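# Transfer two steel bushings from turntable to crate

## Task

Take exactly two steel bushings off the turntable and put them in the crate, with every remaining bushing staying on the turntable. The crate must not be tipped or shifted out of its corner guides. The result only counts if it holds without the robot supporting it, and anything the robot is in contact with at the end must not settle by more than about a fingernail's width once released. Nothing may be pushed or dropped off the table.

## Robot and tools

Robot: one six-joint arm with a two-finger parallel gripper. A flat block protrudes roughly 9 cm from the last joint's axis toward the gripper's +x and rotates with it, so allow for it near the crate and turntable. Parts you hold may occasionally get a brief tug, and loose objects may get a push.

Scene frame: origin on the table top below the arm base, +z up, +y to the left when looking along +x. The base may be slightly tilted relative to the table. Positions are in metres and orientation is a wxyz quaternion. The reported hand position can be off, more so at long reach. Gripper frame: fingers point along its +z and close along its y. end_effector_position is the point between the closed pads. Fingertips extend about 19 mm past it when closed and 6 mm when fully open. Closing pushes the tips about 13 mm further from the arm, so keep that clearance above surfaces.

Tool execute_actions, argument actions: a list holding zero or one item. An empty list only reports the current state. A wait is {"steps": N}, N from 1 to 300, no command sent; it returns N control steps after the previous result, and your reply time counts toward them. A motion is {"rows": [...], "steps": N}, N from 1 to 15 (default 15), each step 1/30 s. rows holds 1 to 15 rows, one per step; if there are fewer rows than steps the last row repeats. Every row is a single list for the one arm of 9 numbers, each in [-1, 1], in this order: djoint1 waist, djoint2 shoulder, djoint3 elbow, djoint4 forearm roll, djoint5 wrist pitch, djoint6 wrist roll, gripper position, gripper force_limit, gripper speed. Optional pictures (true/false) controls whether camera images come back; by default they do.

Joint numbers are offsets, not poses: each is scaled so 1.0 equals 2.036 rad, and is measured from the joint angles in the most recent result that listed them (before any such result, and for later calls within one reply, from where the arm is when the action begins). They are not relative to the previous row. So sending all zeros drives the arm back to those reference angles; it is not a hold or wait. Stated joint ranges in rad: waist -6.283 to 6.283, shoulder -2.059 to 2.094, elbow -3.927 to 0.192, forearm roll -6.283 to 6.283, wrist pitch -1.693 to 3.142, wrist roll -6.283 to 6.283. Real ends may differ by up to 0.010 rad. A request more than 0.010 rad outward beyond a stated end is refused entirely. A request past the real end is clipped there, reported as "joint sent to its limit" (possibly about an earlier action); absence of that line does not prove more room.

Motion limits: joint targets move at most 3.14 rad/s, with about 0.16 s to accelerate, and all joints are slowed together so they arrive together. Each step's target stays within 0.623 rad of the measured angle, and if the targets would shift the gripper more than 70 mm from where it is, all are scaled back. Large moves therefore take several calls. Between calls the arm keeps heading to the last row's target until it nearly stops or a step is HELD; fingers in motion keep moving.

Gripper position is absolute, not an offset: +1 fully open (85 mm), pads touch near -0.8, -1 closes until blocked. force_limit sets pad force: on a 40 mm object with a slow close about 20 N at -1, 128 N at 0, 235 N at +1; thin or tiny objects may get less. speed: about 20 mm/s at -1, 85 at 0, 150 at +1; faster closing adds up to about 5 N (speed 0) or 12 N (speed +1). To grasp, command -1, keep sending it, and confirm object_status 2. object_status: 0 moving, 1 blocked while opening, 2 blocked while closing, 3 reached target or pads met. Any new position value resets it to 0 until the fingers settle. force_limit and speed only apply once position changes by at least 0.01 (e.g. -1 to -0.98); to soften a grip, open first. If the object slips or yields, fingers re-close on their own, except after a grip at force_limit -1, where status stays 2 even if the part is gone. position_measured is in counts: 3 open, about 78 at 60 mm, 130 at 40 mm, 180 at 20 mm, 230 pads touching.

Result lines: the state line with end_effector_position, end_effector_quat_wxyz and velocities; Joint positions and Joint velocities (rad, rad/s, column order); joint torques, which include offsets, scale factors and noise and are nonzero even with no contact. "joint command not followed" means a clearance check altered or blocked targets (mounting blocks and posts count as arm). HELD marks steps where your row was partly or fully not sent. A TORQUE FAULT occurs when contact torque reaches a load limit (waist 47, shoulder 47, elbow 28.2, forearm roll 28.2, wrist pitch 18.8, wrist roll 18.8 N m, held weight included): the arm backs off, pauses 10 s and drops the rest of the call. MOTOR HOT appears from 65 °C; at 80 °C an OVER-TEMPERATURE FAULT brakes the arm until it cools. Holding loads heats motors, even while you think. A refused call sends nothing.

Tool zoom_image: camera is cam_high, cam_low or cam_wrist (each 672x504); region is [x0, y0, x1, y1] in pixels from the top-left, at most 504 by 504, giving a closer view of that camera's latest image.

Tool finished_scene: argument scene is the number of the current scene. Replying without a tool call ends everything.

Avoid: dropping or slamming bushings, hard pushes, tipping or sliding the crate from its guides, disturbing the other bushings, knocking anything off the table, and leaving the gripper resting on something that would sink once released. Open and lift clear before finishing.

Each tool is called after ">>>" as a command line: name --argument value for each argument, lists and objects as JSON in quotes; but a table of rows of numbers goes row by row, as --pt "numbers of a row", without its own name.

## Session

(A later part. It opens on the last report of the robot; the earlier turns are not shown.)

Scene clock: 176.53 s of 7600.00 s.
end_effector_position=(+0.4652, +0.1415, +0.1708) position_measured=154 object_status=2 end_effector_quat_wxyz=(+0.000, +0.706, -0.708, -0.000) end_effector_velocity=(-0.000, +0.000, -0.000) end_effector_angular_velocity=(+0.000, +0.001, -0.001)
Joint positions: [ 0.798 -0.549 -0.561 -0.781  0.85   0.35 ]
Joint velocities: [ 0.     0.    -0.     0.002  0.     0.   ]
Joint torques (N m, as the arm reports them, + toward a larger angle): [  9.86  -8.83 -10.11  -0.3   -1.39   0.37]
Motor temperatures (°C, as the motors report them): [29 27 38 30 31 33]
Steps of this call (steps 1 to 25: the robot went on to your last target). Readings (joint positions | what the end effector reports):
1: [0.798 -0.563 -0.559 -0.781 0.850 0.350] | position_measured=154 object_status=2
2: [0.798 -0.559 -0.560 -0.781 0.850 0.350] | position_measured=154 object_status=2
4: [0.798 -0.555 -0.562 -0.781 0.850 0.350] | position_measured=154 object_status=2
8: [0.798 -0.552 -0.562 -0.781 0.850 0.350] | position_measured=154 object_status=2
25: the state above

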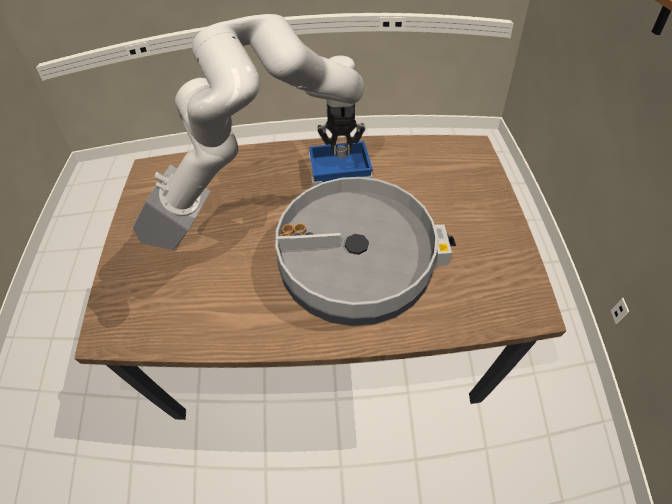

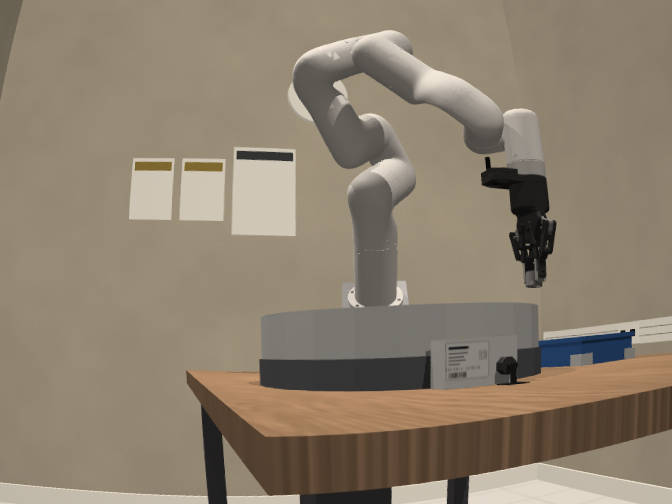

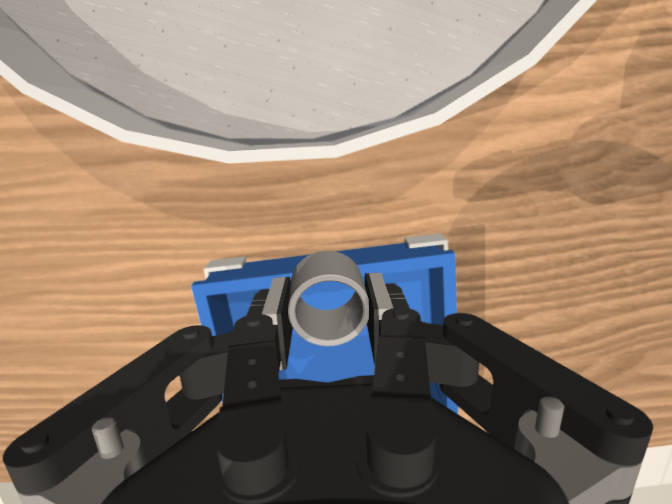

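>>> execute_actions --actions '[{"rows":[[0.057,0.1596,-0.0658,-0.0653,-0.026,0.0972,-1,-0.5,-0.5]]}]' --pictures false

>>> execute_actions --actions '[{"steps":25}]'

Scene clock: 196.87 s of 7600.00 s.
end_effector_position=(+0.4469, +0.2250, +0.1323) position_measured=154 object_status=2 end_effector_quat_wxyz=(+0.000, +0.736, -0.677, -0.000) end_effector_velocity=(+0.007, +0.023, -0.001) end_effector_angular_velocity=(+0.019, -0.023, -0.005)
Joint positions: [ 0.911 -0.232 -0.692 -0.91   0.798  0.543]
Joint velocities: [ 0.024  0.061 -0.05  -0.034 -0.013  0.054]
Joint torques (N m, as the arm reports them, + toward a larger angle): [ 13.52 -12.1   -8.23  -0.12  -1.25   0.08]
Motor temperatures (°C, as the motors report them): [29 27 39 30 31 33]
Steps of this call (steps 1 to 15: the robot went on to your last target; steps 16 to 595: nothing new was sent; steps 596 to 610: all 15 steps of this action). Readings (joint positions | what the end effector reports):
596: [0.798 -0.549 -0.561 -0.781 0.850 0.350] | position_measured=154 object_status=2
597: [0.799 -0.546 -0.563 -0.783 0.849 0.353] | position_measured=154 object_status=2
599: [0.813 -0.507 -0.582 -0.800 0.843 0.379] | position_measured=154 object_status=2
603: [0.875 -0.332 -0.650 -0.869 0.815 0.481] | position_measured=154 object_status=2
610: the state above

Scene clock: 197.70 s of 7600.00 s.
end_effector_position=(+0.4462, +0.2271, +0.1314) position_measured=154 object_status=2 end_effector_quat_wxyz=(-0.000, +0.736, -0.677, -0.000) end_effector_velocity=(-0.000, +0.000, -0.000) end_effector_angular_velocity=(-0.000, +0.001, -0.000)
Joint positions: [ 0.914 -0.224 -0.695 -0.914  0.797  0.548]
Joint velocities: [0.    0.001 0.    0.001 0.    0.   ]
Joint torques (N m, as the arm reports them, + toward a larger angle): [ 13.82 -11.65  -8.85  -0.16  -1.35   0.42]
Motor temperatures (°C, as the motors report them): [29 27 39 30 31 33]
Steps of this call (steps 1 to 15: the robot went on to your last target; steps 16 to 25: nothing new was sent). Readings (joint positions | what the end effector reports):
1: [0.912 -0.230 -0.693 -0.911 0.798 0.545] | position_measured=154 object_status=2
2: [0.912 -0.229 -0.694 -0.912 0.798 0.546] | position_measured=154 object_status=2
4: [0.913 -0.227 -0.695 -0.913 0.798 0.547] | position_measured=154 object_status=2
8: [0.914 -0.225 -0.695 -0.913 0.797 0.548] | position_measured=154 object_status=2
25: the state above
The arm was judged still, so your last target was given up. Only a new action makes it travel on or press farther. Fingers that are still opening or closing keep moving.

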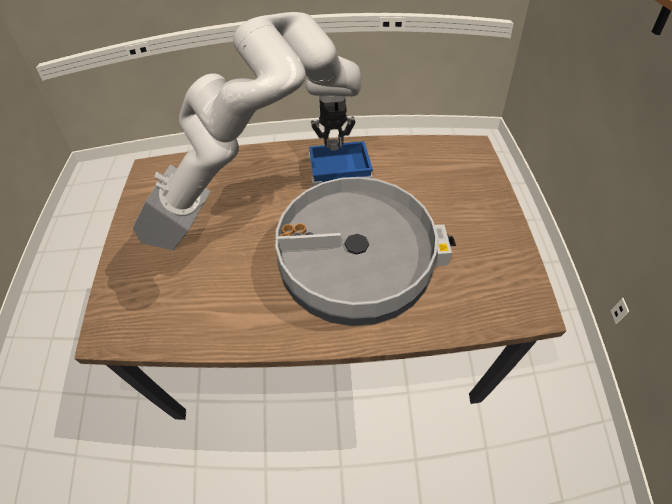

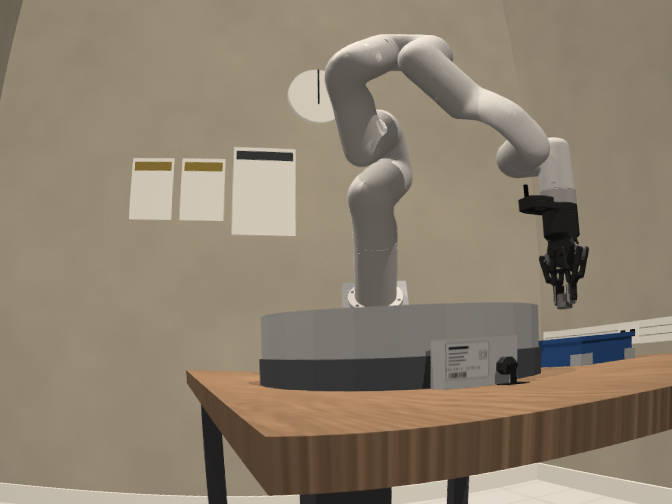

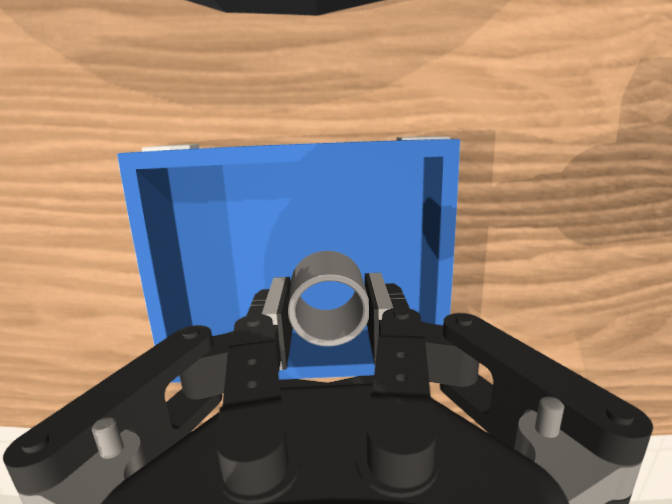

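Fine; descend.

>>> execute_actions --actions '[{"rows":[[-0.08,0.1105,-0.0305,-0.0977,-0.0928,0.055,-1,-0.5,-0.5]]}]' --pictures false

>>> execute_actions --actions '[{"steps":25}]'

Scene clock: 206.00 s of 7600.00 s.
end_effector_position=(+0.4537, +0.2268, +0.0499) position_measured=154 object_status=2 end_effector_quat_wxyz=(-0.001, +0.737, -0.676, +0.001) end_effector_velocity=(+0.005, +0.003, -0.009) end_effector_angular_velocity=(+0.016, -0.009, -0.003)
Joint positions: [ 0.754 -0.004 -0.757 -1.109  0.611  0.658]
Joint velocities: [-0.022  0.028 -0.017 -0.035 -0.035  0.02 ]
Joint torques (N m, as the arm reports them, + toward a larger angle): [ 16.15 -13.87  -6.47  -0.03  -1.2    0.01]
Motor temperatures (°C, as the motors report them): [29 27 39 30 31 33]
Steps of this call (steps 1 to 234: nothing new was sent; steps 235 to 249: all 15 steps of this action). Readings (joint positions | what the end effector reports):
235: [0.914 -0.224 -0.695 -0.914 0.797 0.548] | position_measured=154 object_status=2
236: [0.911 -0.221 -0.697 -0.917 0.793 0.550] | position_measured=154 object_status=2
238: [0.883 -0.183 -0.710 -0.954 0.757 0.571] | position_measured=154 object_status=2
242: [0.786 -0.046 -0.741 -1.068 0.652 0.634] | position_measured=154 object_status=2
249: the state above

Scene clock: 206.83 s of 7600.00 s.
end_effector_position=(+0.4530, +0.2265, +0.0481) position_measured=154 object_status=2 end_effector_quat_wxyz=(-0.000, +0.737, -0.675, +0.000) end_effector_velocity=(-0.000, -0.000, -0.000) end_effector_angular_velocity=(+0.000, -0.000, +0.000)
Joint positions: [ 0.751  0.001 -0.757 -1.113  0.608  0.66 ]
Joint velocities: [-0.    -0.     0.001 -0.001 -0.     0.   ]
Joint torques (N m, as the arm reports them, + toward a larger angle): [ 15.6  -14.15  -6.47  -0.12  -1.38   0.34]
Motor temperatures (°C, as the motors report them): [29 27 39 30 31 33]
Steps of this call (steps 1 to 15: the robot went on to your last target; steps 16 to 25: nothing new was sent). Readings (joint positions | what the end effector reports):
1: [0.753 -0.003 -0.757 -1.110 0.610 0.659] | position_measured=154 object_status=2
2: [0.753 -0.002 -0.757 -1.111 0.610 0.659] | position_measured=154 object_status=2
4: [0.752 -0.001 -0.757 -1.112 0.609 0.660] | position_measured=154 object_status=2
8: [0.752 -0.000 -0.757 -1.112 0.608 0.660] | position_measured=154 object_status=2
25: the state above
The arm was judged still, so your last target was given up. Only a new action makes it travel on or press farther. Fingers that are still opening or closing keep moving.

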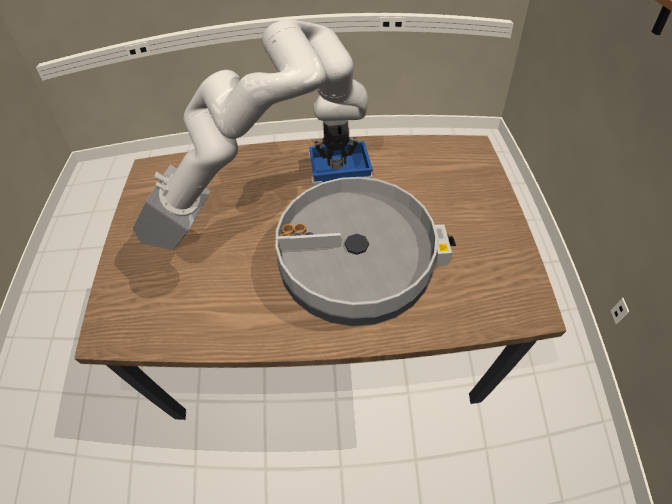

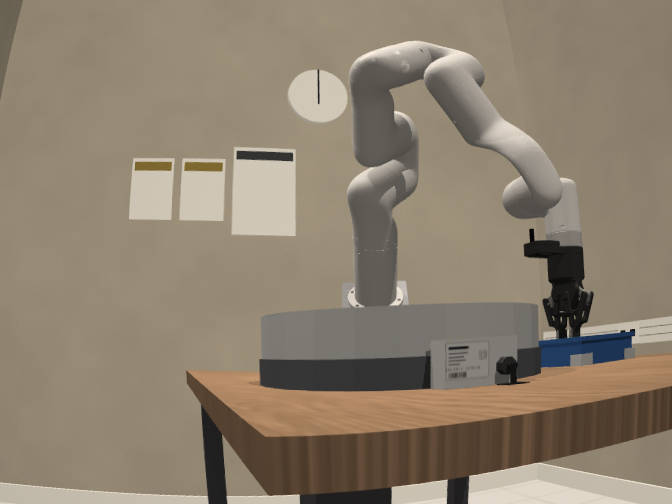

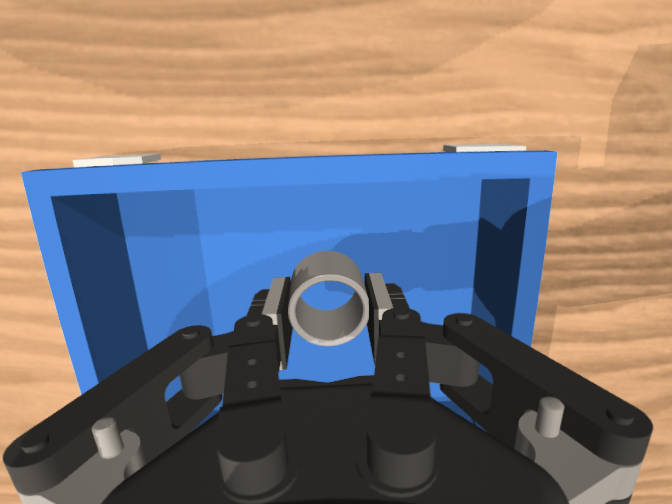

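>>> execute_actions --actions '[{"rows":[[-0.004,0.0055,-0.0025,-0.005,-0.0045,0.003,-1,-0.5,-0.5],[-0.004,0.0055,-0.0025,-0.005,-0.0045,0.003,-1,-0.5,-0.5],[-0.004,0.0055,-0.0025,-0.005,-0.0045,0.003,-1,-0.5,-0.5],[-0.008,0.011,-0.005,-0.01,-0.009,0.0055,-1,-0.5,-0.5]]}]' --pictures false

>>> execute_actions --actions '[{"steps":15}]'

Scene clock: 218.97 s of 7600.00 s.
end_effector_position=(+0.4543, +0.2265, +0.0404) position_measured=154 object_status=2 end_effector_quat_wxyz=(-0.002, +0.737, -0.676, -0.001) end_effector_velocity=(-0.000, +0.000, -0.001) end_effector_angular_velocity=(+0.001, -0.000, +0.001)
Joint positions: [ 0.735  0.023 -0.767 -1.133  0.59   0.671]
Joint velocities: [-0.002  0.003 -0.001 -0.004 -0.003  0.002]
Joint torques (N m, as the arm reports them, + toward a larger angle): [ 15.63 -14.33  -6.14  -0.13  -1.31   0.37]
Motor temperatures (°C, as the motors report them): [30 28 38 30 31 33]
Steps of this call (steps 1 to 349: nothing new was sent; steps 350 to 364: all 15 steps of this action). Readings (joint positions | what the end effector reports):
350: [0.751 0.001 -0.757 -1.113 0.608 0.660] | position_measured=154 object_status=2
351: [0.750 0.002 -0.758 -1.114 0.606 0.661] | position_measured=154 object_status=2
353: [0.746 0.007 -0.761 -1.119 0.603 0.664] | position_measured=154 object_status=2
357: [0.738 0.019 -0.766 -1.129 0.593 0.669] | position_measured=154 object_status=2
364: the state above

Scene clock: 219.47 s of 7600.00 s.
end_effector_position=(+0.4543, +0.2265, +0.0402) position_measured=154 object_status=2 end_effector_quat_wxyz=(-0.002, +0.737, -0.676, -0.001) end_effector_velocity=(-0.001, -0.000, -0.000) end_effector_angular_velocity=(-0.001, +0.001, +0.001)
Joint positions: [ 0.735  0.023 -0.768 -1.133  0.59   0.671]
Joint velocities: [-0.     0.     0.002 -0.     0.     0.   ]
Joint torques (N m, as the arm reports them, + toward a larger angle): [ 15.68 -14.31  -6.25  -0.19  -1.34   0.31]
Motor temperatures (°C, as the motors report them): [30 28 38 30 31 33]
Steps of this call (steps 1 to 15: the robot went on to your last target). Readings (joint positions | what the end effector reports):
1: [0.735 0.023 -0.768 -1.133 0.590 0.671] | position_measured=154 object_status=2
2: [0.735 0.023 -0.768 -1.133 0.590 0.671] | position_measured=154 object_status=2
4: [0.735 0.023 -0.768 -1.133 0.590 0.671] | position_measured=154 object_status=2
8: [0.735 0.023 -0.768 -1.133 0.590 0.671] | position_measured=154 object_status=2
15: the state above
The arm was judged still, so your last target was given up. Only a new action makes it travel on or press farther. Fingers that are still opening or closing keep moving.

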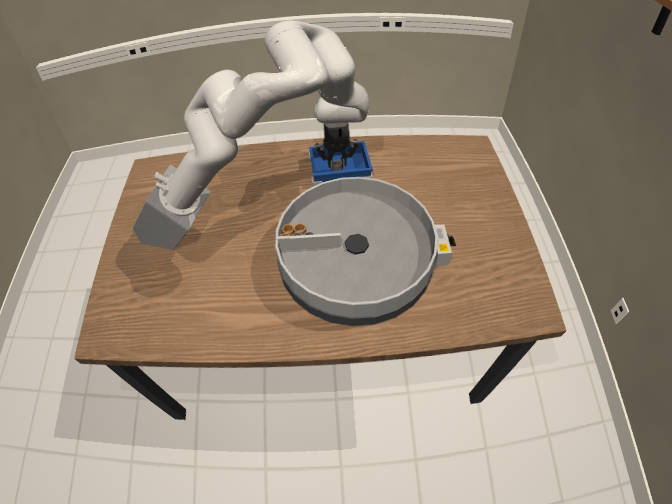

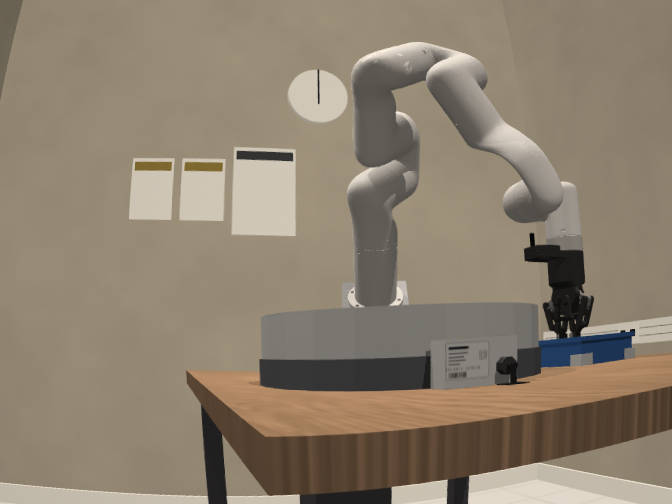

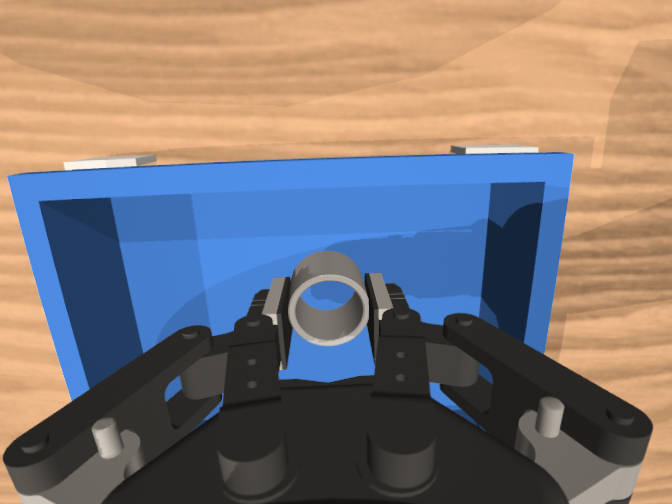

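>>> execute_actions --actions '[{"rows":[[-0.003,0.004,-0.0015,-0.004,-0.0035,0.002,-1,-0.5,-0.5],[-0.003,0.004,-0.0015,-0.004,-0.0035,0.002,-1,-0.5,-0.5],[-0.003,0.004,-0.0015,-0.004,-0.0035,0.002,-1,-0.5,-0.5],[-0.003,0.004,-0.0015,-0.004,-0.0035,0.002,-1,-0.5,-0.5],[-0.003,0.004,-0.0015,-0.004,-0.0035,0.002,-1,-0.5,-0.5],[-0.003,0.004,-0.0015,-0.004,-0.0035,0.002,-1,-0.5,-0.5],[-0.003,0.004,-0.0015,-0.004,-0.0035,0.002,0,-0.5,-0.5]]}]' --pictures false

>>> execute_actions --actions '[{"rows":[[0.091,-0.125,0.037,0.1115,0.105,-0.062,0,-0.5,-0.5]]}]' --pictures false

>>> execute_actions --actions '[{"steps":15}]'

>>> execute_actions --actions '[{"rows":[[-0.5196,-0.6444,0.2593,0.449,0.1056,-0.8315,-0.4,-0.5,-0.5]]}]' --pictures false

>>> execute_actions --actions '[{"steps":50}]' --pictures false

>>> execute_actions --actions '[{"rows":[[0,0.1837,0.0774,0,-0.2603,0,-0.4,-0.5,-0.5]]}]' --pictures false

>>> execute_actions --actions '[{"steps":20}]'

Scene clock: 261.03 s of 7600.00 s.
end_effector_position=(+0.4544, +0.2264, +0.0373) position_measured=130 object_status=0 end_effector_quat_wxyz=(-0.002, +0.737, -0.676, -0.001) end_effector_velocity=(-0.001, -0.000, -0.001) end_effector_angular_velocity=(-0.000, +0.002, +0.000)
Joint positions: [ 0.729  0.031 -0.771 -1.141  0.583  0.675]
Joint velocities: [-0.001  0.001  0.001 -0.    -0.001  0.   ]
Joint torques (N m, as the arm reports them, + toward a larger angle): [ 15.57 -14.13  -6.05   0.    -1.31   0.32]
Motor temperatures (°C, as the motors report them): [30 28 37 30 31 33]
Steps of this call (steps 1 to 1232: nothing new was sent; steps 1233 to 1247: all 15 steps of this action). Readings (joint positions | what the end effector reports):
1233: [0.735 0.023 -0.768 -1.133 0.590 0.671] | position_measured=154 object_status=2
1234: [0.734 0.024 -0.768 -1.134 0.588 0.672] | position_measured=154 object_status=2
1236: [0.731 0.028 -0.770 -1.138 0.586 0.674] | position_measured=154 object_status=2
1240: [0.729 0.031 -0.770 -1.140 0.583 0.675] | position_measured=154 object_status=0
1247: the state above

Scene clock: 261.53 s of 7600.00 s.
end_effector_position=(+0.4460, +0.2272, +0.1290) position_measured=129 object_status=3 end_effector_quat_wxyz=(+0.000, +0.736, -0.677, -0.000) end_effector_velocity=(-0.010, -0.005, +0.012) end_effector_angular_velocity=(-0.013, +0.020, +0.009)
Joint positions: [ 0.91  -0.218 -0.696 -0.919  0.792  0.552]
Joint velocities: [ 0.032 -0.039  0.018  0.046  0.049 -0.028]
Joint torques (N m, as the arm reports them, + toward a larger angle): [ 13.44 -11.32  -9.28  -0.12  -1.09   0.6 ]
Motor temperatures (°C, as the motors report them): [30 28 37 30 31 33]
Steps of this call (steps 1 to 15: all 15 steps of this action). Readings (joint positions | what the end effector reports):
1: [0.729 0.031 -0.771 -1.141 0.583 0.675] | position_measured=129 object_status=0
2: [0.731 0.028 -0.769 -1.137 0.587 0.673] | position_measured=129 object_status=0
4: [0.759 -0.010 -0.754 -1.100 0.623 0.652] | position_measured=129 object_status=0
8: [0.863 -0.155 -0.720 -0.978 0.735 0.585] | position_measured=129 object_status=0
15: the state above

Scene clock: 262.03 s of 7600.00 s.
end_effector_position=(+0.4460, +0.2273, +0.1311) position_measured=129 object_status=3 end_effector_quat_wxyz=(-0.000, +0.736, -0.677, -0.000) end_effector_velocity=(-0.000, -0.000, +0.000) end_effector_angular_velocity=(+0.000, -0.000, +0.001)
Joint positions: [ 0.914 -0.223 -0.695 -0.914  0.796  0.549]
Joint velocities: [ 0.001 -0.002  0.001  0.     0.001 -0.001]
Joint torques (N m, as the arm reports them, + toward a larger angle): [ 13.82 -11.23  -8.67  -0.16  -1.39   0.29]
Motor temperatures (°C, as the motors report them): [30 28 37 30 31 33]
Steps of this call (steps 1 to 15: the robot went on to your last target). Readings (joint positions | what the end effector reports):
1: [0.911 -0.219 -0.695 -0.917 0.794 0.551] | position_measured=129 object_status=3
2: [0.912 -0.220 -0.695 -0.916 0.794 0.550] | position_measured=129 object_status=3
4: [0.913 -0.221 -0.695 -0.915 0.796 0.550] | position_measured=129 object_status=3
8: [0.914 -0.223 -0.695 -0.914 0.796 0.549] | position_measured=129 object_status=3
15: the state above
The arm was judged still, so your last target was given up. Only a new action makes it travel on or press farther. Fingers that are still opening or closing keep moving.

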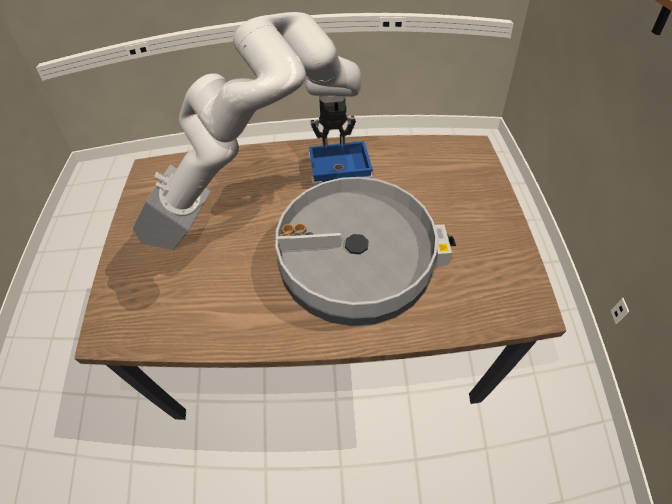

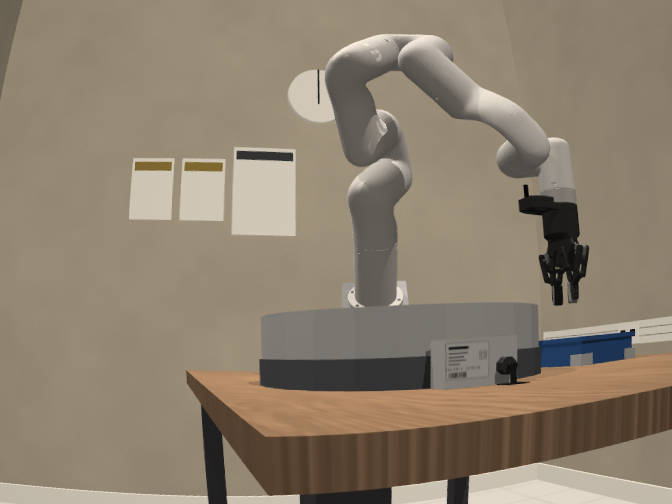

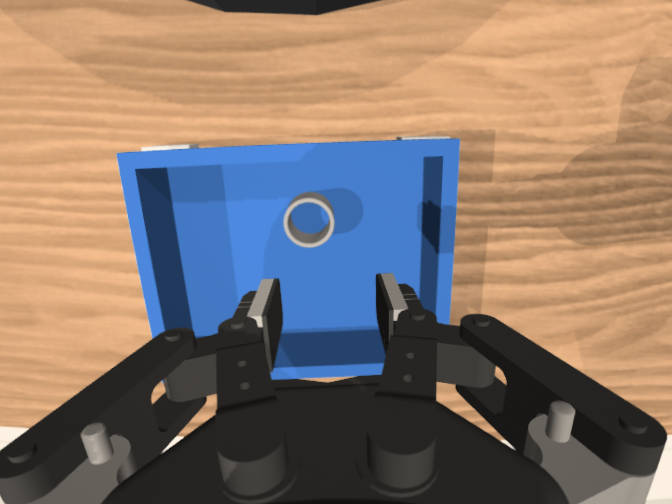

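Scene clock: 272.50 s of 7600.00 s.
end_effector_position=(+0.4182, +0.0982, +0.1191) position_measured=179 object_status=3 end_effector_quat_wxyz=(-0.089, -0.667, +0.738, +0.051) end_effector_velocity=(+0.001, +0.000, +0.000) end_effector_angular_velocity=(+0.000, -0.002, -0.000)
Joint positions: [ 0.633 -0.507 -0.49  -0.625  0.81   0.261]
Joint velocities: [-0.     0.001 -0.002 -0.001 -0.    -0.   ]
Joint torques (N m, as the arm reports them, + toward a larger angle): [ 9.64 -9.68 -8.53 -0.07 -1.01  0.27]
Motor temperatures (°C, as the motors report them): [30 28 37 30 31 33]
TORQUE FAULT: the external load on joint 5 (wrist pitch) reached its load limit, and the arm stopped for 10 seconds. The arm's remaining commands of this call were not run. Joint 5 (wrist pitch) moved back by up to 3 degrees. The arm holds there, with its grip as last carried out, and accepts commands again: back off and push less far. The arm stops again, at the same cost, whenever a joint's load reaches its limit.
The stop began at step 14 of this call (marked STOPPED below). From that step on the arm followed nothing that you had sent. 2 steps, steps kept back included, did not run and will not run. Nothing is kept back now, and the robot has no last target.
Steps of this call (steps 1 to 13: the first 13 steps of this action; steps 14 to 314: the stop). Readings (joint positions | what the end effector reports):
1: [0.914 -0.223 -0.695 -0.914 0.796 0.549] | position_measured=129 object_status=0
2: [0.911 -0.227 -0.692 -0.910 0.797 0.544] | position_measured=129 object_status=0
4: [0.875 -0.263 -0.662 -0.873 0.809 0.507] | position_measured=135 object_status=0
8: [0.774 -0.363 -0.582 -0.773 0.843 0.408] | position_measured=152 object_status=0
14: [0.633 -0.512 -0.486 -0.619 0.849 0.259] | position_measured=177 object_status=0 STOPPED
314: the state above

Scene clock: 272.53 s of 7600.00 s.
end_effector_position=(+0.4182, +0.0982, +0.1191) position_measured=179 object_status=3 end_effector_quat_wxyz=(-0.089, -0.667, +0.738, +0.051) end_effector_velocity=(+0.000, +0.000, +0.000) end_effector_angular_velocity=(+0.001, -0.000, +0.000)
Joint positions: [ 0.633 -0.507 -0.49  -0.625  0.81   0.261]
Joint velocities: [-0.  0. -0. -0. -0. -0.]
Joint torques (N m, as the arm reports them, + toward a larger angle): [ 9.45 -9.56 -8.46 -0.16 -1.    0.39]
Motor temperatures (°C, as the motors report them): [30 28 37 30 31 33]
A stop began in an earlier call of the same reply, so what this call sent did not run. Send another action.
Steps of this call (step 1: nothing new was sent). Readings (joint positions | what the end effector reports):
1: the state above

Scene clock: 272.57 s of 7600.00 s.
end_effector_position=(+0.4182, +0.0982, +0.1191) position_measured=179 object_status=3 end_effector_quat_wxyz=(-0.089, -0.667, +0.738, +0.051) end_effector_velocity=(-0.000, -0.000, -0.000) end_effector_angular_velocity=(-0.001, -0.000, +0.001)
Joint positions: [ 0.633 -0.507 -0.49  -0.625  0.81   0.261]
Joint velocities: [ 0.    -0.     0.001 -0.001  0.    -0.   ]
Joint torques (N m, as the arm reports them, + toward a larger angle): [ 9.42 -9.7  -8.43 -0.07 -1.03  0.3 ]
Motor temperatures (°C, as the motors report them): [30 28 37 30 31 33]
A stop began in an earlier call of the same reply, so what this call sent did not run. Send another action.
Steps of this call (step 1: nothing new was sent). Readings (joint positions | what the end effector reports):
1: the state above

Scene clock: 272.60 s of 7600.00 s.
end_effector_position=(+0.4182, +0.0982, +0.1191) position_measured=179 object_status=3 end_effector_quat_wxyz=(-0.089, -0.667, +0.738, +0.051) end_effector_velocity=(+0.000, +0.000, +0.000) end_effector_angular_velocity=(+0.001, -0.000, -0.001)
Joint positions: [ 0.633 -0.507 -0.49  -0.625  0.81   0.261]
Joint velocities: [-0.    -0.    -0.     0.001 -0.    -0.   ]
Joint torques (N m, as the arm reports them, + toward a larger angle): [ 9.36 -9.47 -8.49 -0.05 -0.99  0.23]
Motor temperatures (°C, as the motors report them): [30 28 37 30 31 33]
A stop began in an earlier call of the same reply, so what this call sent did not run. Send another action.
Steps of this call (step 1: nothing new was sent). Readings (joint positions | what the end effector reports):
1: the state above

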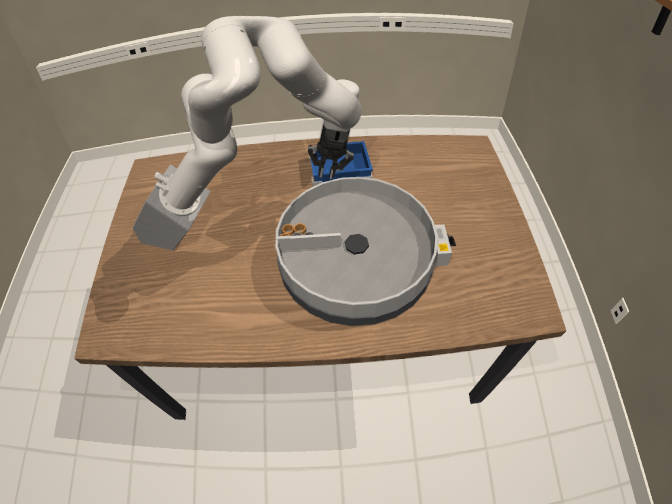

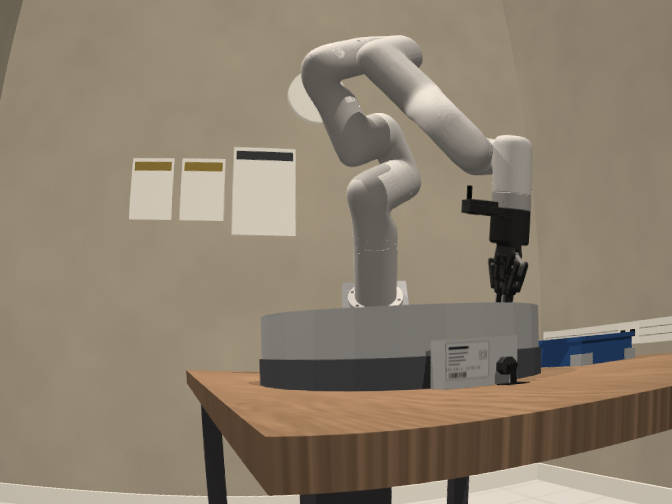

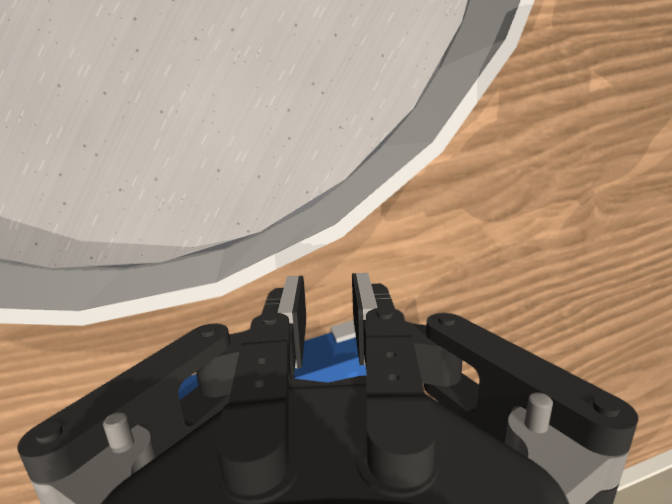

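>>> execute_actions --actions '[{"rows":[[0.081,-0.0206,-0.035,-0.0766,0.02,-0.128,-0.4,-0.5,-0.5]]}]' --pictures false

>>> execute_actions --actions '[{"rows":[[-0.2,-0.27,0.09,0.19,0.04,-0.28,-0.4,-0.5,-0.5]]}]' --pictures false

>>> execute_actions --actions '[{"steps":25}]' --pictures false

Scene clock: 284.20 s of 7600.00 s.
end_effector_position=(+0.4638, +0.1402, +0.1693) position_measured=179 object_status=3 end_effector_quat_wxyz=(+0.003, +0.816, -0.578, -0.002) end_effector_velocity=(+0.006, +0.005, +0.008) end_effector_angular_velocity=(+0.004, -0.031, +0.082)
Joint positions: [ 0.795 -0.548 -0.559 -0.778  0.851  0.006]
Joint velocities: [ 0.026 -0.005 -0.01  -0.029  0.01  -0.051]
Joint torques (N m, as the arm reports them, + toward a larger angle): [ 9.69 -8.78 -9.92 -0.11 -1.27  0.5 ]
Motor temperatures (°C, as the motors report them): [29 28 38 30 31 33]
Steps of this call (steps 1 to 333: nothing new was sent; steps 334 to 348: all 15 steps of this action). Readings (joint positions | what the end effector reports):
334: [0.633 -0.507 -0.490 -0.625 0.811 0.261] | position_measured=179 object_status=3
335: [0.635 -0.508 -0.491 -0.627 0.811 0.257] | position_measured=179 object_status=3
337: [0.660 -0.513 -0.500 -0.653 0.819 0.214] | position_measured=179 object_status=3
341: [0.759 -0.540 -0.547 -0.743 0.840 0.065] | position_measured=179 object_status=3
348: the state above

Scene clock: 284.70 s of 7600.00 s.
end_effector_position=(+0.4560, -0.0026, +0.2111) position_measured=179 object_status=3 end_effector_quat_wxyz=(+0.002, +0.773, -0.635, -0.023) end_effector_velocity=(-0.039, -0.159, +0.074) end_effector_angular_velocity=(+0.088, -0.093, -0.172)
Joint positions: [ 0.431 -1.04  -0.397 -0.434  0.923 -0.501]
Joint velocities: [-0.534 -0.729  0.228  0.499  0.102 -0.73 ]
Joint torques (N m, as the arm reports them, + toward a larger angle): [ 12.38   3.09 -11.47  -1.33  -1.23   1.17]
Motor temperatures (°C, as the motors report them): [29 28 38 30 31 33]
Steps of this call (steps 1 to 15: all 15 steps of this action). Readings (joint positions | what the end effector reports):
1: [0.795 -0.548 -0.559 -0.779 0.851 0.004] | position_measured=179 object_status=3
2: [0.793 -0.552 -0.558 -0.776 0.851 -0.001] | position_measured=179 object_status=3
4: [0.764 -0.590 -0.541 -0.746 0.857 -0.045] | position_measured=179 object_status=3
8: [0.644 -0.752 -0.491 -0.635 0.881 -0.208] | position_measured=179 object_status=3
15: the state above

Scene clock: 285.53 s of 7600.00 s.
end_effector_position=(+0.4512, -0.0144, +0.2159) position_measured=179 object_status=3 end_effector_quat_wxyz=(-0.003, +0.770, -0.638, -0.024) end_effector_velocity=(-0.000, -0.000, +0.000) end_effector_angular_velocity=(-0.000, -0.001, -0.000)
Joint positions: [ 0.388 -1.098 -0.376 -0.391  0.932 -0.564]
Joint velocities: [-0.    -0.001  0.001 -0.    -0.001  0.   ]
Joint torques (N m, as the arm reports them, + toward a larger angle): [  4.57  -5.08 -12.51  -0.19  -1.36   0.28]
Motor temperatures (°C, as the motors report them): [29 28 38 30 31 33]
Steps of this call (steps 1 to 25: the robot went on to your last target). Readings (joint positions | what the end effector reports):
1: [0.417 -1.059 -0.390 -0.420 0.926 -0.521] | position_measured=179 object_status=3
2: [0.408 -1.072 -0.386 -0.411 0.928 -0.534] | position_measured=179 object_status=3
4: [0.397 -1.085 -0.380 -0.401 0.930 -0.550] | position_measured=179 object_status=3
8: [0.391 -1.093 -0.376 -0.394 0.932 -0.561] | position_measured=179 object_status=3
25: the state above

>>> execute_actions --actions '[{"rows":[[-0.2613,-0.0909,0.1753,0.192,-0.157,1,-0.4,-0.5,-0.5]]}]' --pictures false

>>> execute_actions --actions '[{"steps":35}]' --pictures false

>>> execute_actions --actions '[{"rows":[[0,0,0,0,0,0.258,-0.4,-0.5,-0.5]]}]' --pictures false

>>> execute_actions --actions '[{"steps":12}]'

Scene clock: 294.43 s of 7600.00 s.
end_effector_position=(+0.3869, -0.0900, +0.1478) position_measured=179 object_status=3 end_effector_quat_wxyz=(-0.002, -0.161, +0.987, +0.021) end_effector_velocity=(-0.095, -0.129, -0.076) end_effector_angular_velocity=(-0.164, +0.025, -3.646)
Joint positions: [-0.076 -1.259 -0.064 -0.052  0.655  0.284]
Joint velocities: [-0.635 -0.219  0.427  0.465 -0.381  2.786]
Joint torques (N m, as the arm reports them, + toward a larger angle): [  9.57  -2.21 -13.54  -0.65  -1.24   0.31]
Motor temperatures (°C, as the motors report them): [29 27 39 30 31 33]
From where the robot then was, a joint's target lay farther than a number of 1.0 reaches, so one or more steps of this call were cut to that.
Steps of this call (steps 1 to 15: the robot went on to your last target; steps 16 to 252: nothing new was sent; steps 253 to 267: all 15 steps of this action). Readings (joint positions | what the end effector reports):
253: [0.388 -1.098 -0.376 -0.391 0.932 -0.564] | position_measured=179 object_status=3
254: [0.384 -1.099 -0.374 -0.388 0.930 -0.560] | position_measured=179 object_status=3
256: [0.350 -1.111 -0.352 -0.362 0.907 -0.517] | position_measured=179 object_status=3
260: [0.174 -1.172 -0.231 -0.234 0.804 -0.296] | position_measured=179 object_status=3
267: the state above

Scene clock: 295.60 s of 7600.00 s.
end_effector_position=(+0.3771, -0.1045, +0.1404) position_measured=179 object_status=3 end_effector_quat_wxyz=(-0.003, +0.461, +0.887, +0.012) end_effector_velocity=(-0.001, +0.000, -0.000) end_effector_angular_velocity=(+0.000, +0.001, -0.000)
Joint positions: [-0.144 -1.283 -0.019 -0.     0.613  1.471]
Joint velocities: [-0.     0.     0.001 -0.     0.     0.001]
Joint torques (N m, as the arm reports them, + toward a larger angle): [  4.45  -2.25 -11.55  -0.14  -1.27   0.24]
Motor temperatures (°C, as the motors report them): [29 27 40 30 31 33]
Steps of this call (steps 1 to 35: the robot went on to your last target). Readings (joint positions | what the end effector reports):
1: [-0.094 -1.265 -0.052 -0.038 0.644 0.378] | position_measured=179 object_status=3
2: [-0.108 -1.270 -0.043 -0.028 0.635 0.471] | position_measured=179 object_status=3
4: [-0.126 -1.276 -0.032 -0.014 0.624 0.658] | position_measured=179 object_status=3
8: [-0.139 -1.281 -0.023 -0.004 0.615 1.032] | position_measured=179 object_status=3
35: the state above

Scene clock: 296.10 s of 7600.00 s.
end_effector_position=(+0.3771, -0.1045, +0.1404) position_measured=179 object_status=3 end_effector_quat_wxyz=(-0.006, +0.669, +0.743, +0.011) end_effector_velocity=(-0.000, +0.000, -0.000) end_effector_angular_velocity=(+0.001, +0.006, -0.188)
Joint positions: [-0.144 -1.283 -0.019 -0.     0.613  1.979]
Joint velocities: [ 0.     0.    -0.    -0.     0.001  0.188]
Joint torques (N m, as the arm reports them, + toward a larger angle): [  4.54  -2.2  -11.47  -0.05  -1.34   0.22]
Motor temperatures (°C, as the motors report them): [29 27 40 30 31 34]
Steps of this call (steps 1 to 15: all 15 steps of this action). Readings (joint positions | what the end effector reports):
1: [-0.144 -1.283 -0.019 -0.000 0.613 1.472] | position_measured=179 object_status=3
2: [-0.144 -1.283 -0.019 -0.000 0.613 1.476] | position_measured=179 object_status=3
4: [-0.144 -1.283 -0.019 -0.000 0.613 1.519] | position_measured=179 object_status=3
8: [-0.144 -1.283 -0.019 -0.000 0.613 1.769] | position_measured=179 object_status=3
15: the state above

Scene clock: 296.50 s of 7600.00 s.
end_effector_position=(+0.3771, -0.1045, +0.1404) position_measured=179 object_status=3 end_effector_quat_wxyz=(-0.006, +0.675, +0.737, +0.011) end_effector_velocity=(-0.000, +0.000, -0.000) end_effector_angular_velocity=(+0.001, +0.001, -0.004)
Joint positions: [-0.144 -1.283 -0.019 -0.     0.613  1.996]
Joint velocities: [-0.     0.001  0.001  0.001 -0.     0.003]
Joint torques (N m, as the arm reports them, + toward a larger angle): [  4.61  -2.02 -11.49  -0.16  -1.39   0.35]
Motor temperatures (°C, as the motors report them): [29 27 40 30 31 34]
Steps of this call (steps 1 to 12: the robot went on to your last target). Readings (joint positions | what the end effector reports):
1: [-0.144 -1.283 -0.019 -0.000 0.613 1.984] | position_measured=179 object_status=3
2: [-0.144 -1.283 -0.019 -0.000 0.613 1.988] | position_measured=179 object_status=3
4: [-0.144 -1.283 -0.019 -0.000 0.613 1.992] | position_measured=179 object_status=3
8: [-0.144 -1.283 -0.019 -0.000 0.613 1.995] | position_measured=179 object_status=3
12: the state above

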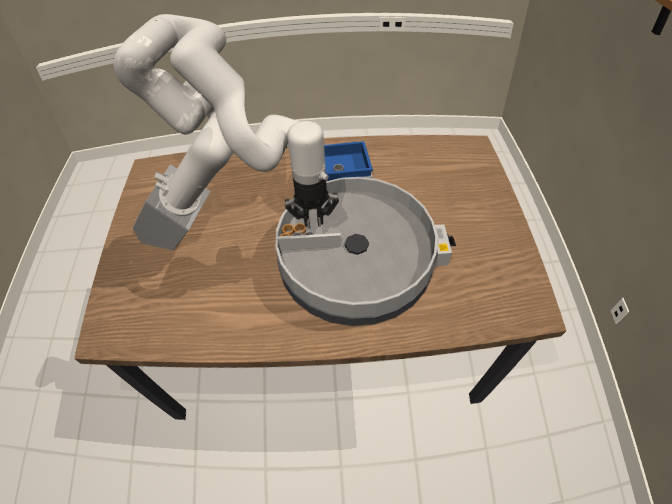

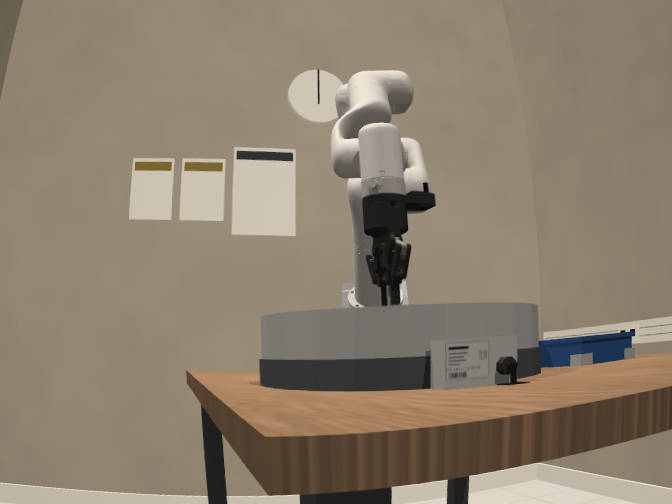

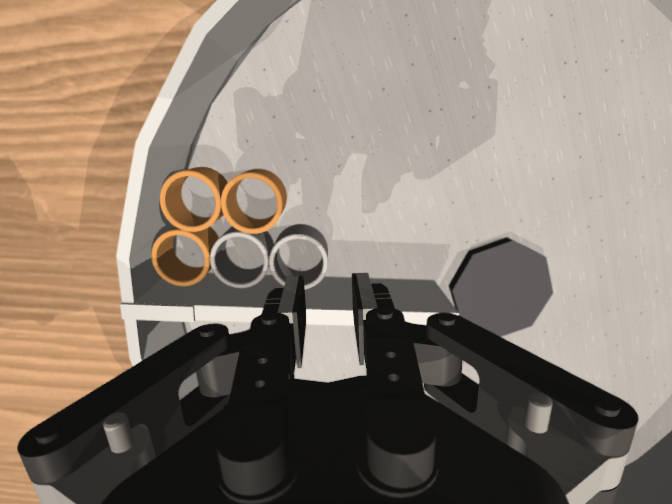

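>>> execute_actions --actions '[{"rows":[[0,0.127,0.0047,0,-0.132,0,-0.4,-0.5,-0.5]]}]' --pictures false

>>> execute_actions --actions '[{"steps":15}]'

>>> zoom_image --camera "cam_wrist" --region '[180,200,440,400]'

Scene clock: 306.30 s of 7600.00 s.
end_effector_position=(+0.3778, -0.1037, +0.1012) position_measured=179 object_status=3 end_effector_quat_wxyz=(-0.006, +0.675, +0.737, +0.011) end_effector_velocity=(+0.002, -0.000, -0.005) end_effector_angular_velocity=(-0.003, -0.011, +0.000)
Joint positions: [-0.144 -1.029 -0.01  -0.     0.348  1.996]
Joint velocities: [ 0.     0.039  0.001 -0.    -0.051 -0.   ]
Joint torques (N m, as the arm reports them, + toward a larger angle): [ 4.57 -4.8  -8.74 -0.07 -1.32  0.25]
Motor temperatures (°C, as the motors report them): [29 27 40 30 31 34]
Steps of this call (steps 1 to 30: the robot went on to your last target; steps 31 to 279: nothing new was sent; steps 280 to 294: all 15 steps of this action). Readings (joint positions | what the end effector reports):
280: [-0.144 -1.283 -0.019 -0.000 0.612 1.997] | position_measured=179 object_status=3
281: [-0.144 -1.279 -0.019 -0.000 0.608 1.996] | position_measured=179 object_status=3
283: [-0.144 -1.241 -0.019 -0.000 0.565 1.996] | position_measured=179 object_status=3
287: [-0.144 -1.083 -0.010 -0.000 0.408 1.996] | position_measured=179 object_status=3
294: the state above

Scene clock: 306.80 s of 7600.00 s.
end_effector_position=(+0.3775, -0.1036, +0.1004) position_measured=179 object_status=3 end_effector_quat_wxyz=(-0.006, +0.675, +0.737, +0.011) end_effector_velocity=(-0.001, +0.000, -0.001) end_effector_angular_velocity=(+0.001, +0.003, -0.000)
Joint positions: [-0.144 -1.024 -0.009 -0.     0.344  1.996]
Joint velocities: [ 0.     0.002  0.002  0.001 -0.    -0.   ]
Joint torques (N m, as the arm reports them, + toward a larger angle): [ 4.86 -4.18 -8.85 -0.13 -1.36  0.35]
Motor temperatures (°C, as the motors report them): [29 27 40 30 31 34]
Steps of this call (steps 1 to 15: the robot went on to your last target). Readings (joint positions | what the end effector reports):
1: [-0.144 -1.028 -0.010 -0.000 0.347 1.996] | position_measured=179 object_status=3
2: [-0.144 -1.027 -0.010 -0.000 0.346 1.996] | position_measured=179 object_status=3
4: [-0.144 -1.026 -0.010 -0.000 0.345 1.996] | position_measured=179 object_status=3
8: [-0.144 -1.025 -0.010 -0.000 0.344 1.996] | position_measured=179 object_status=3
15: the state above
The arm was judged still, so your last target was given up. Only a new action makes it travel on or press farther. Fingers that are still opening or closing keep moving.

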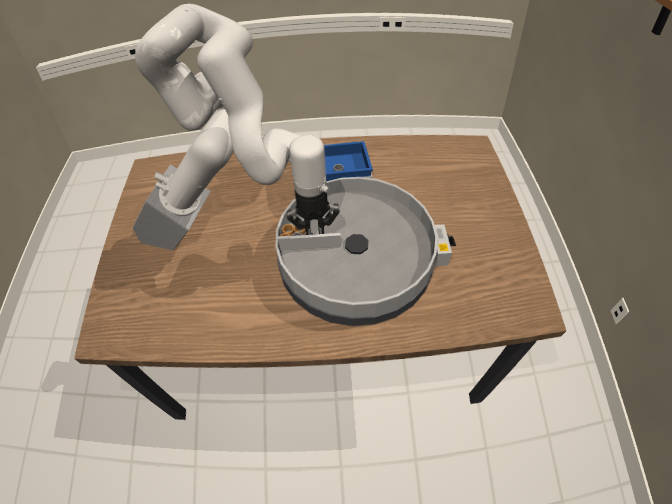

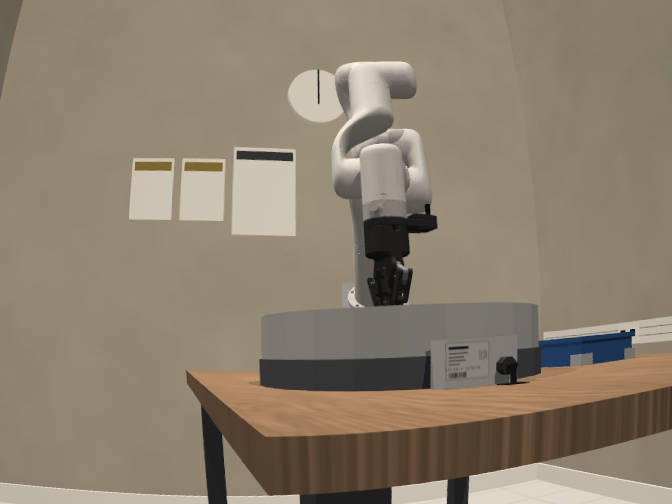

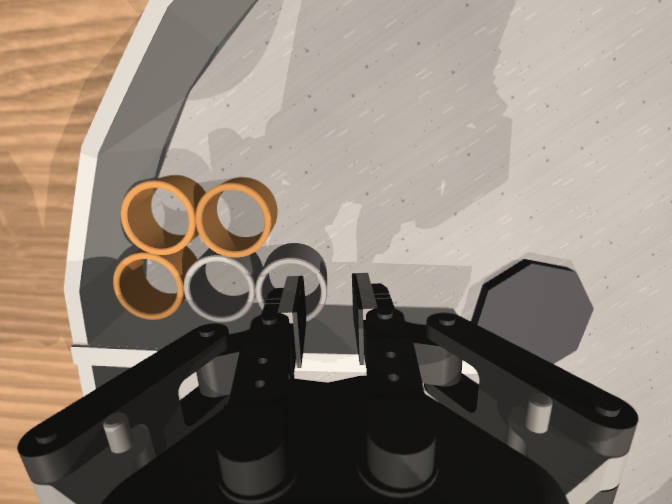

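Region (180, 200, 440, 400) of cam_wrist's 672x504 image, scaled by 1.938, with more detail than that image has; it fills the top 388 rows of this view, and the rest is white.

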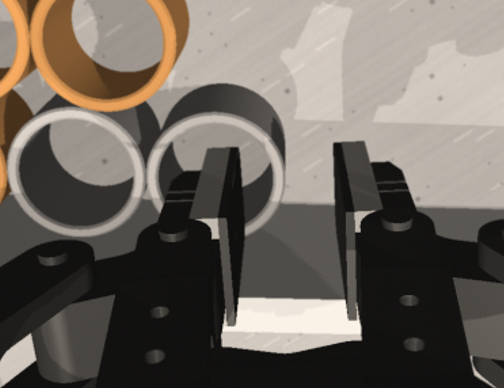

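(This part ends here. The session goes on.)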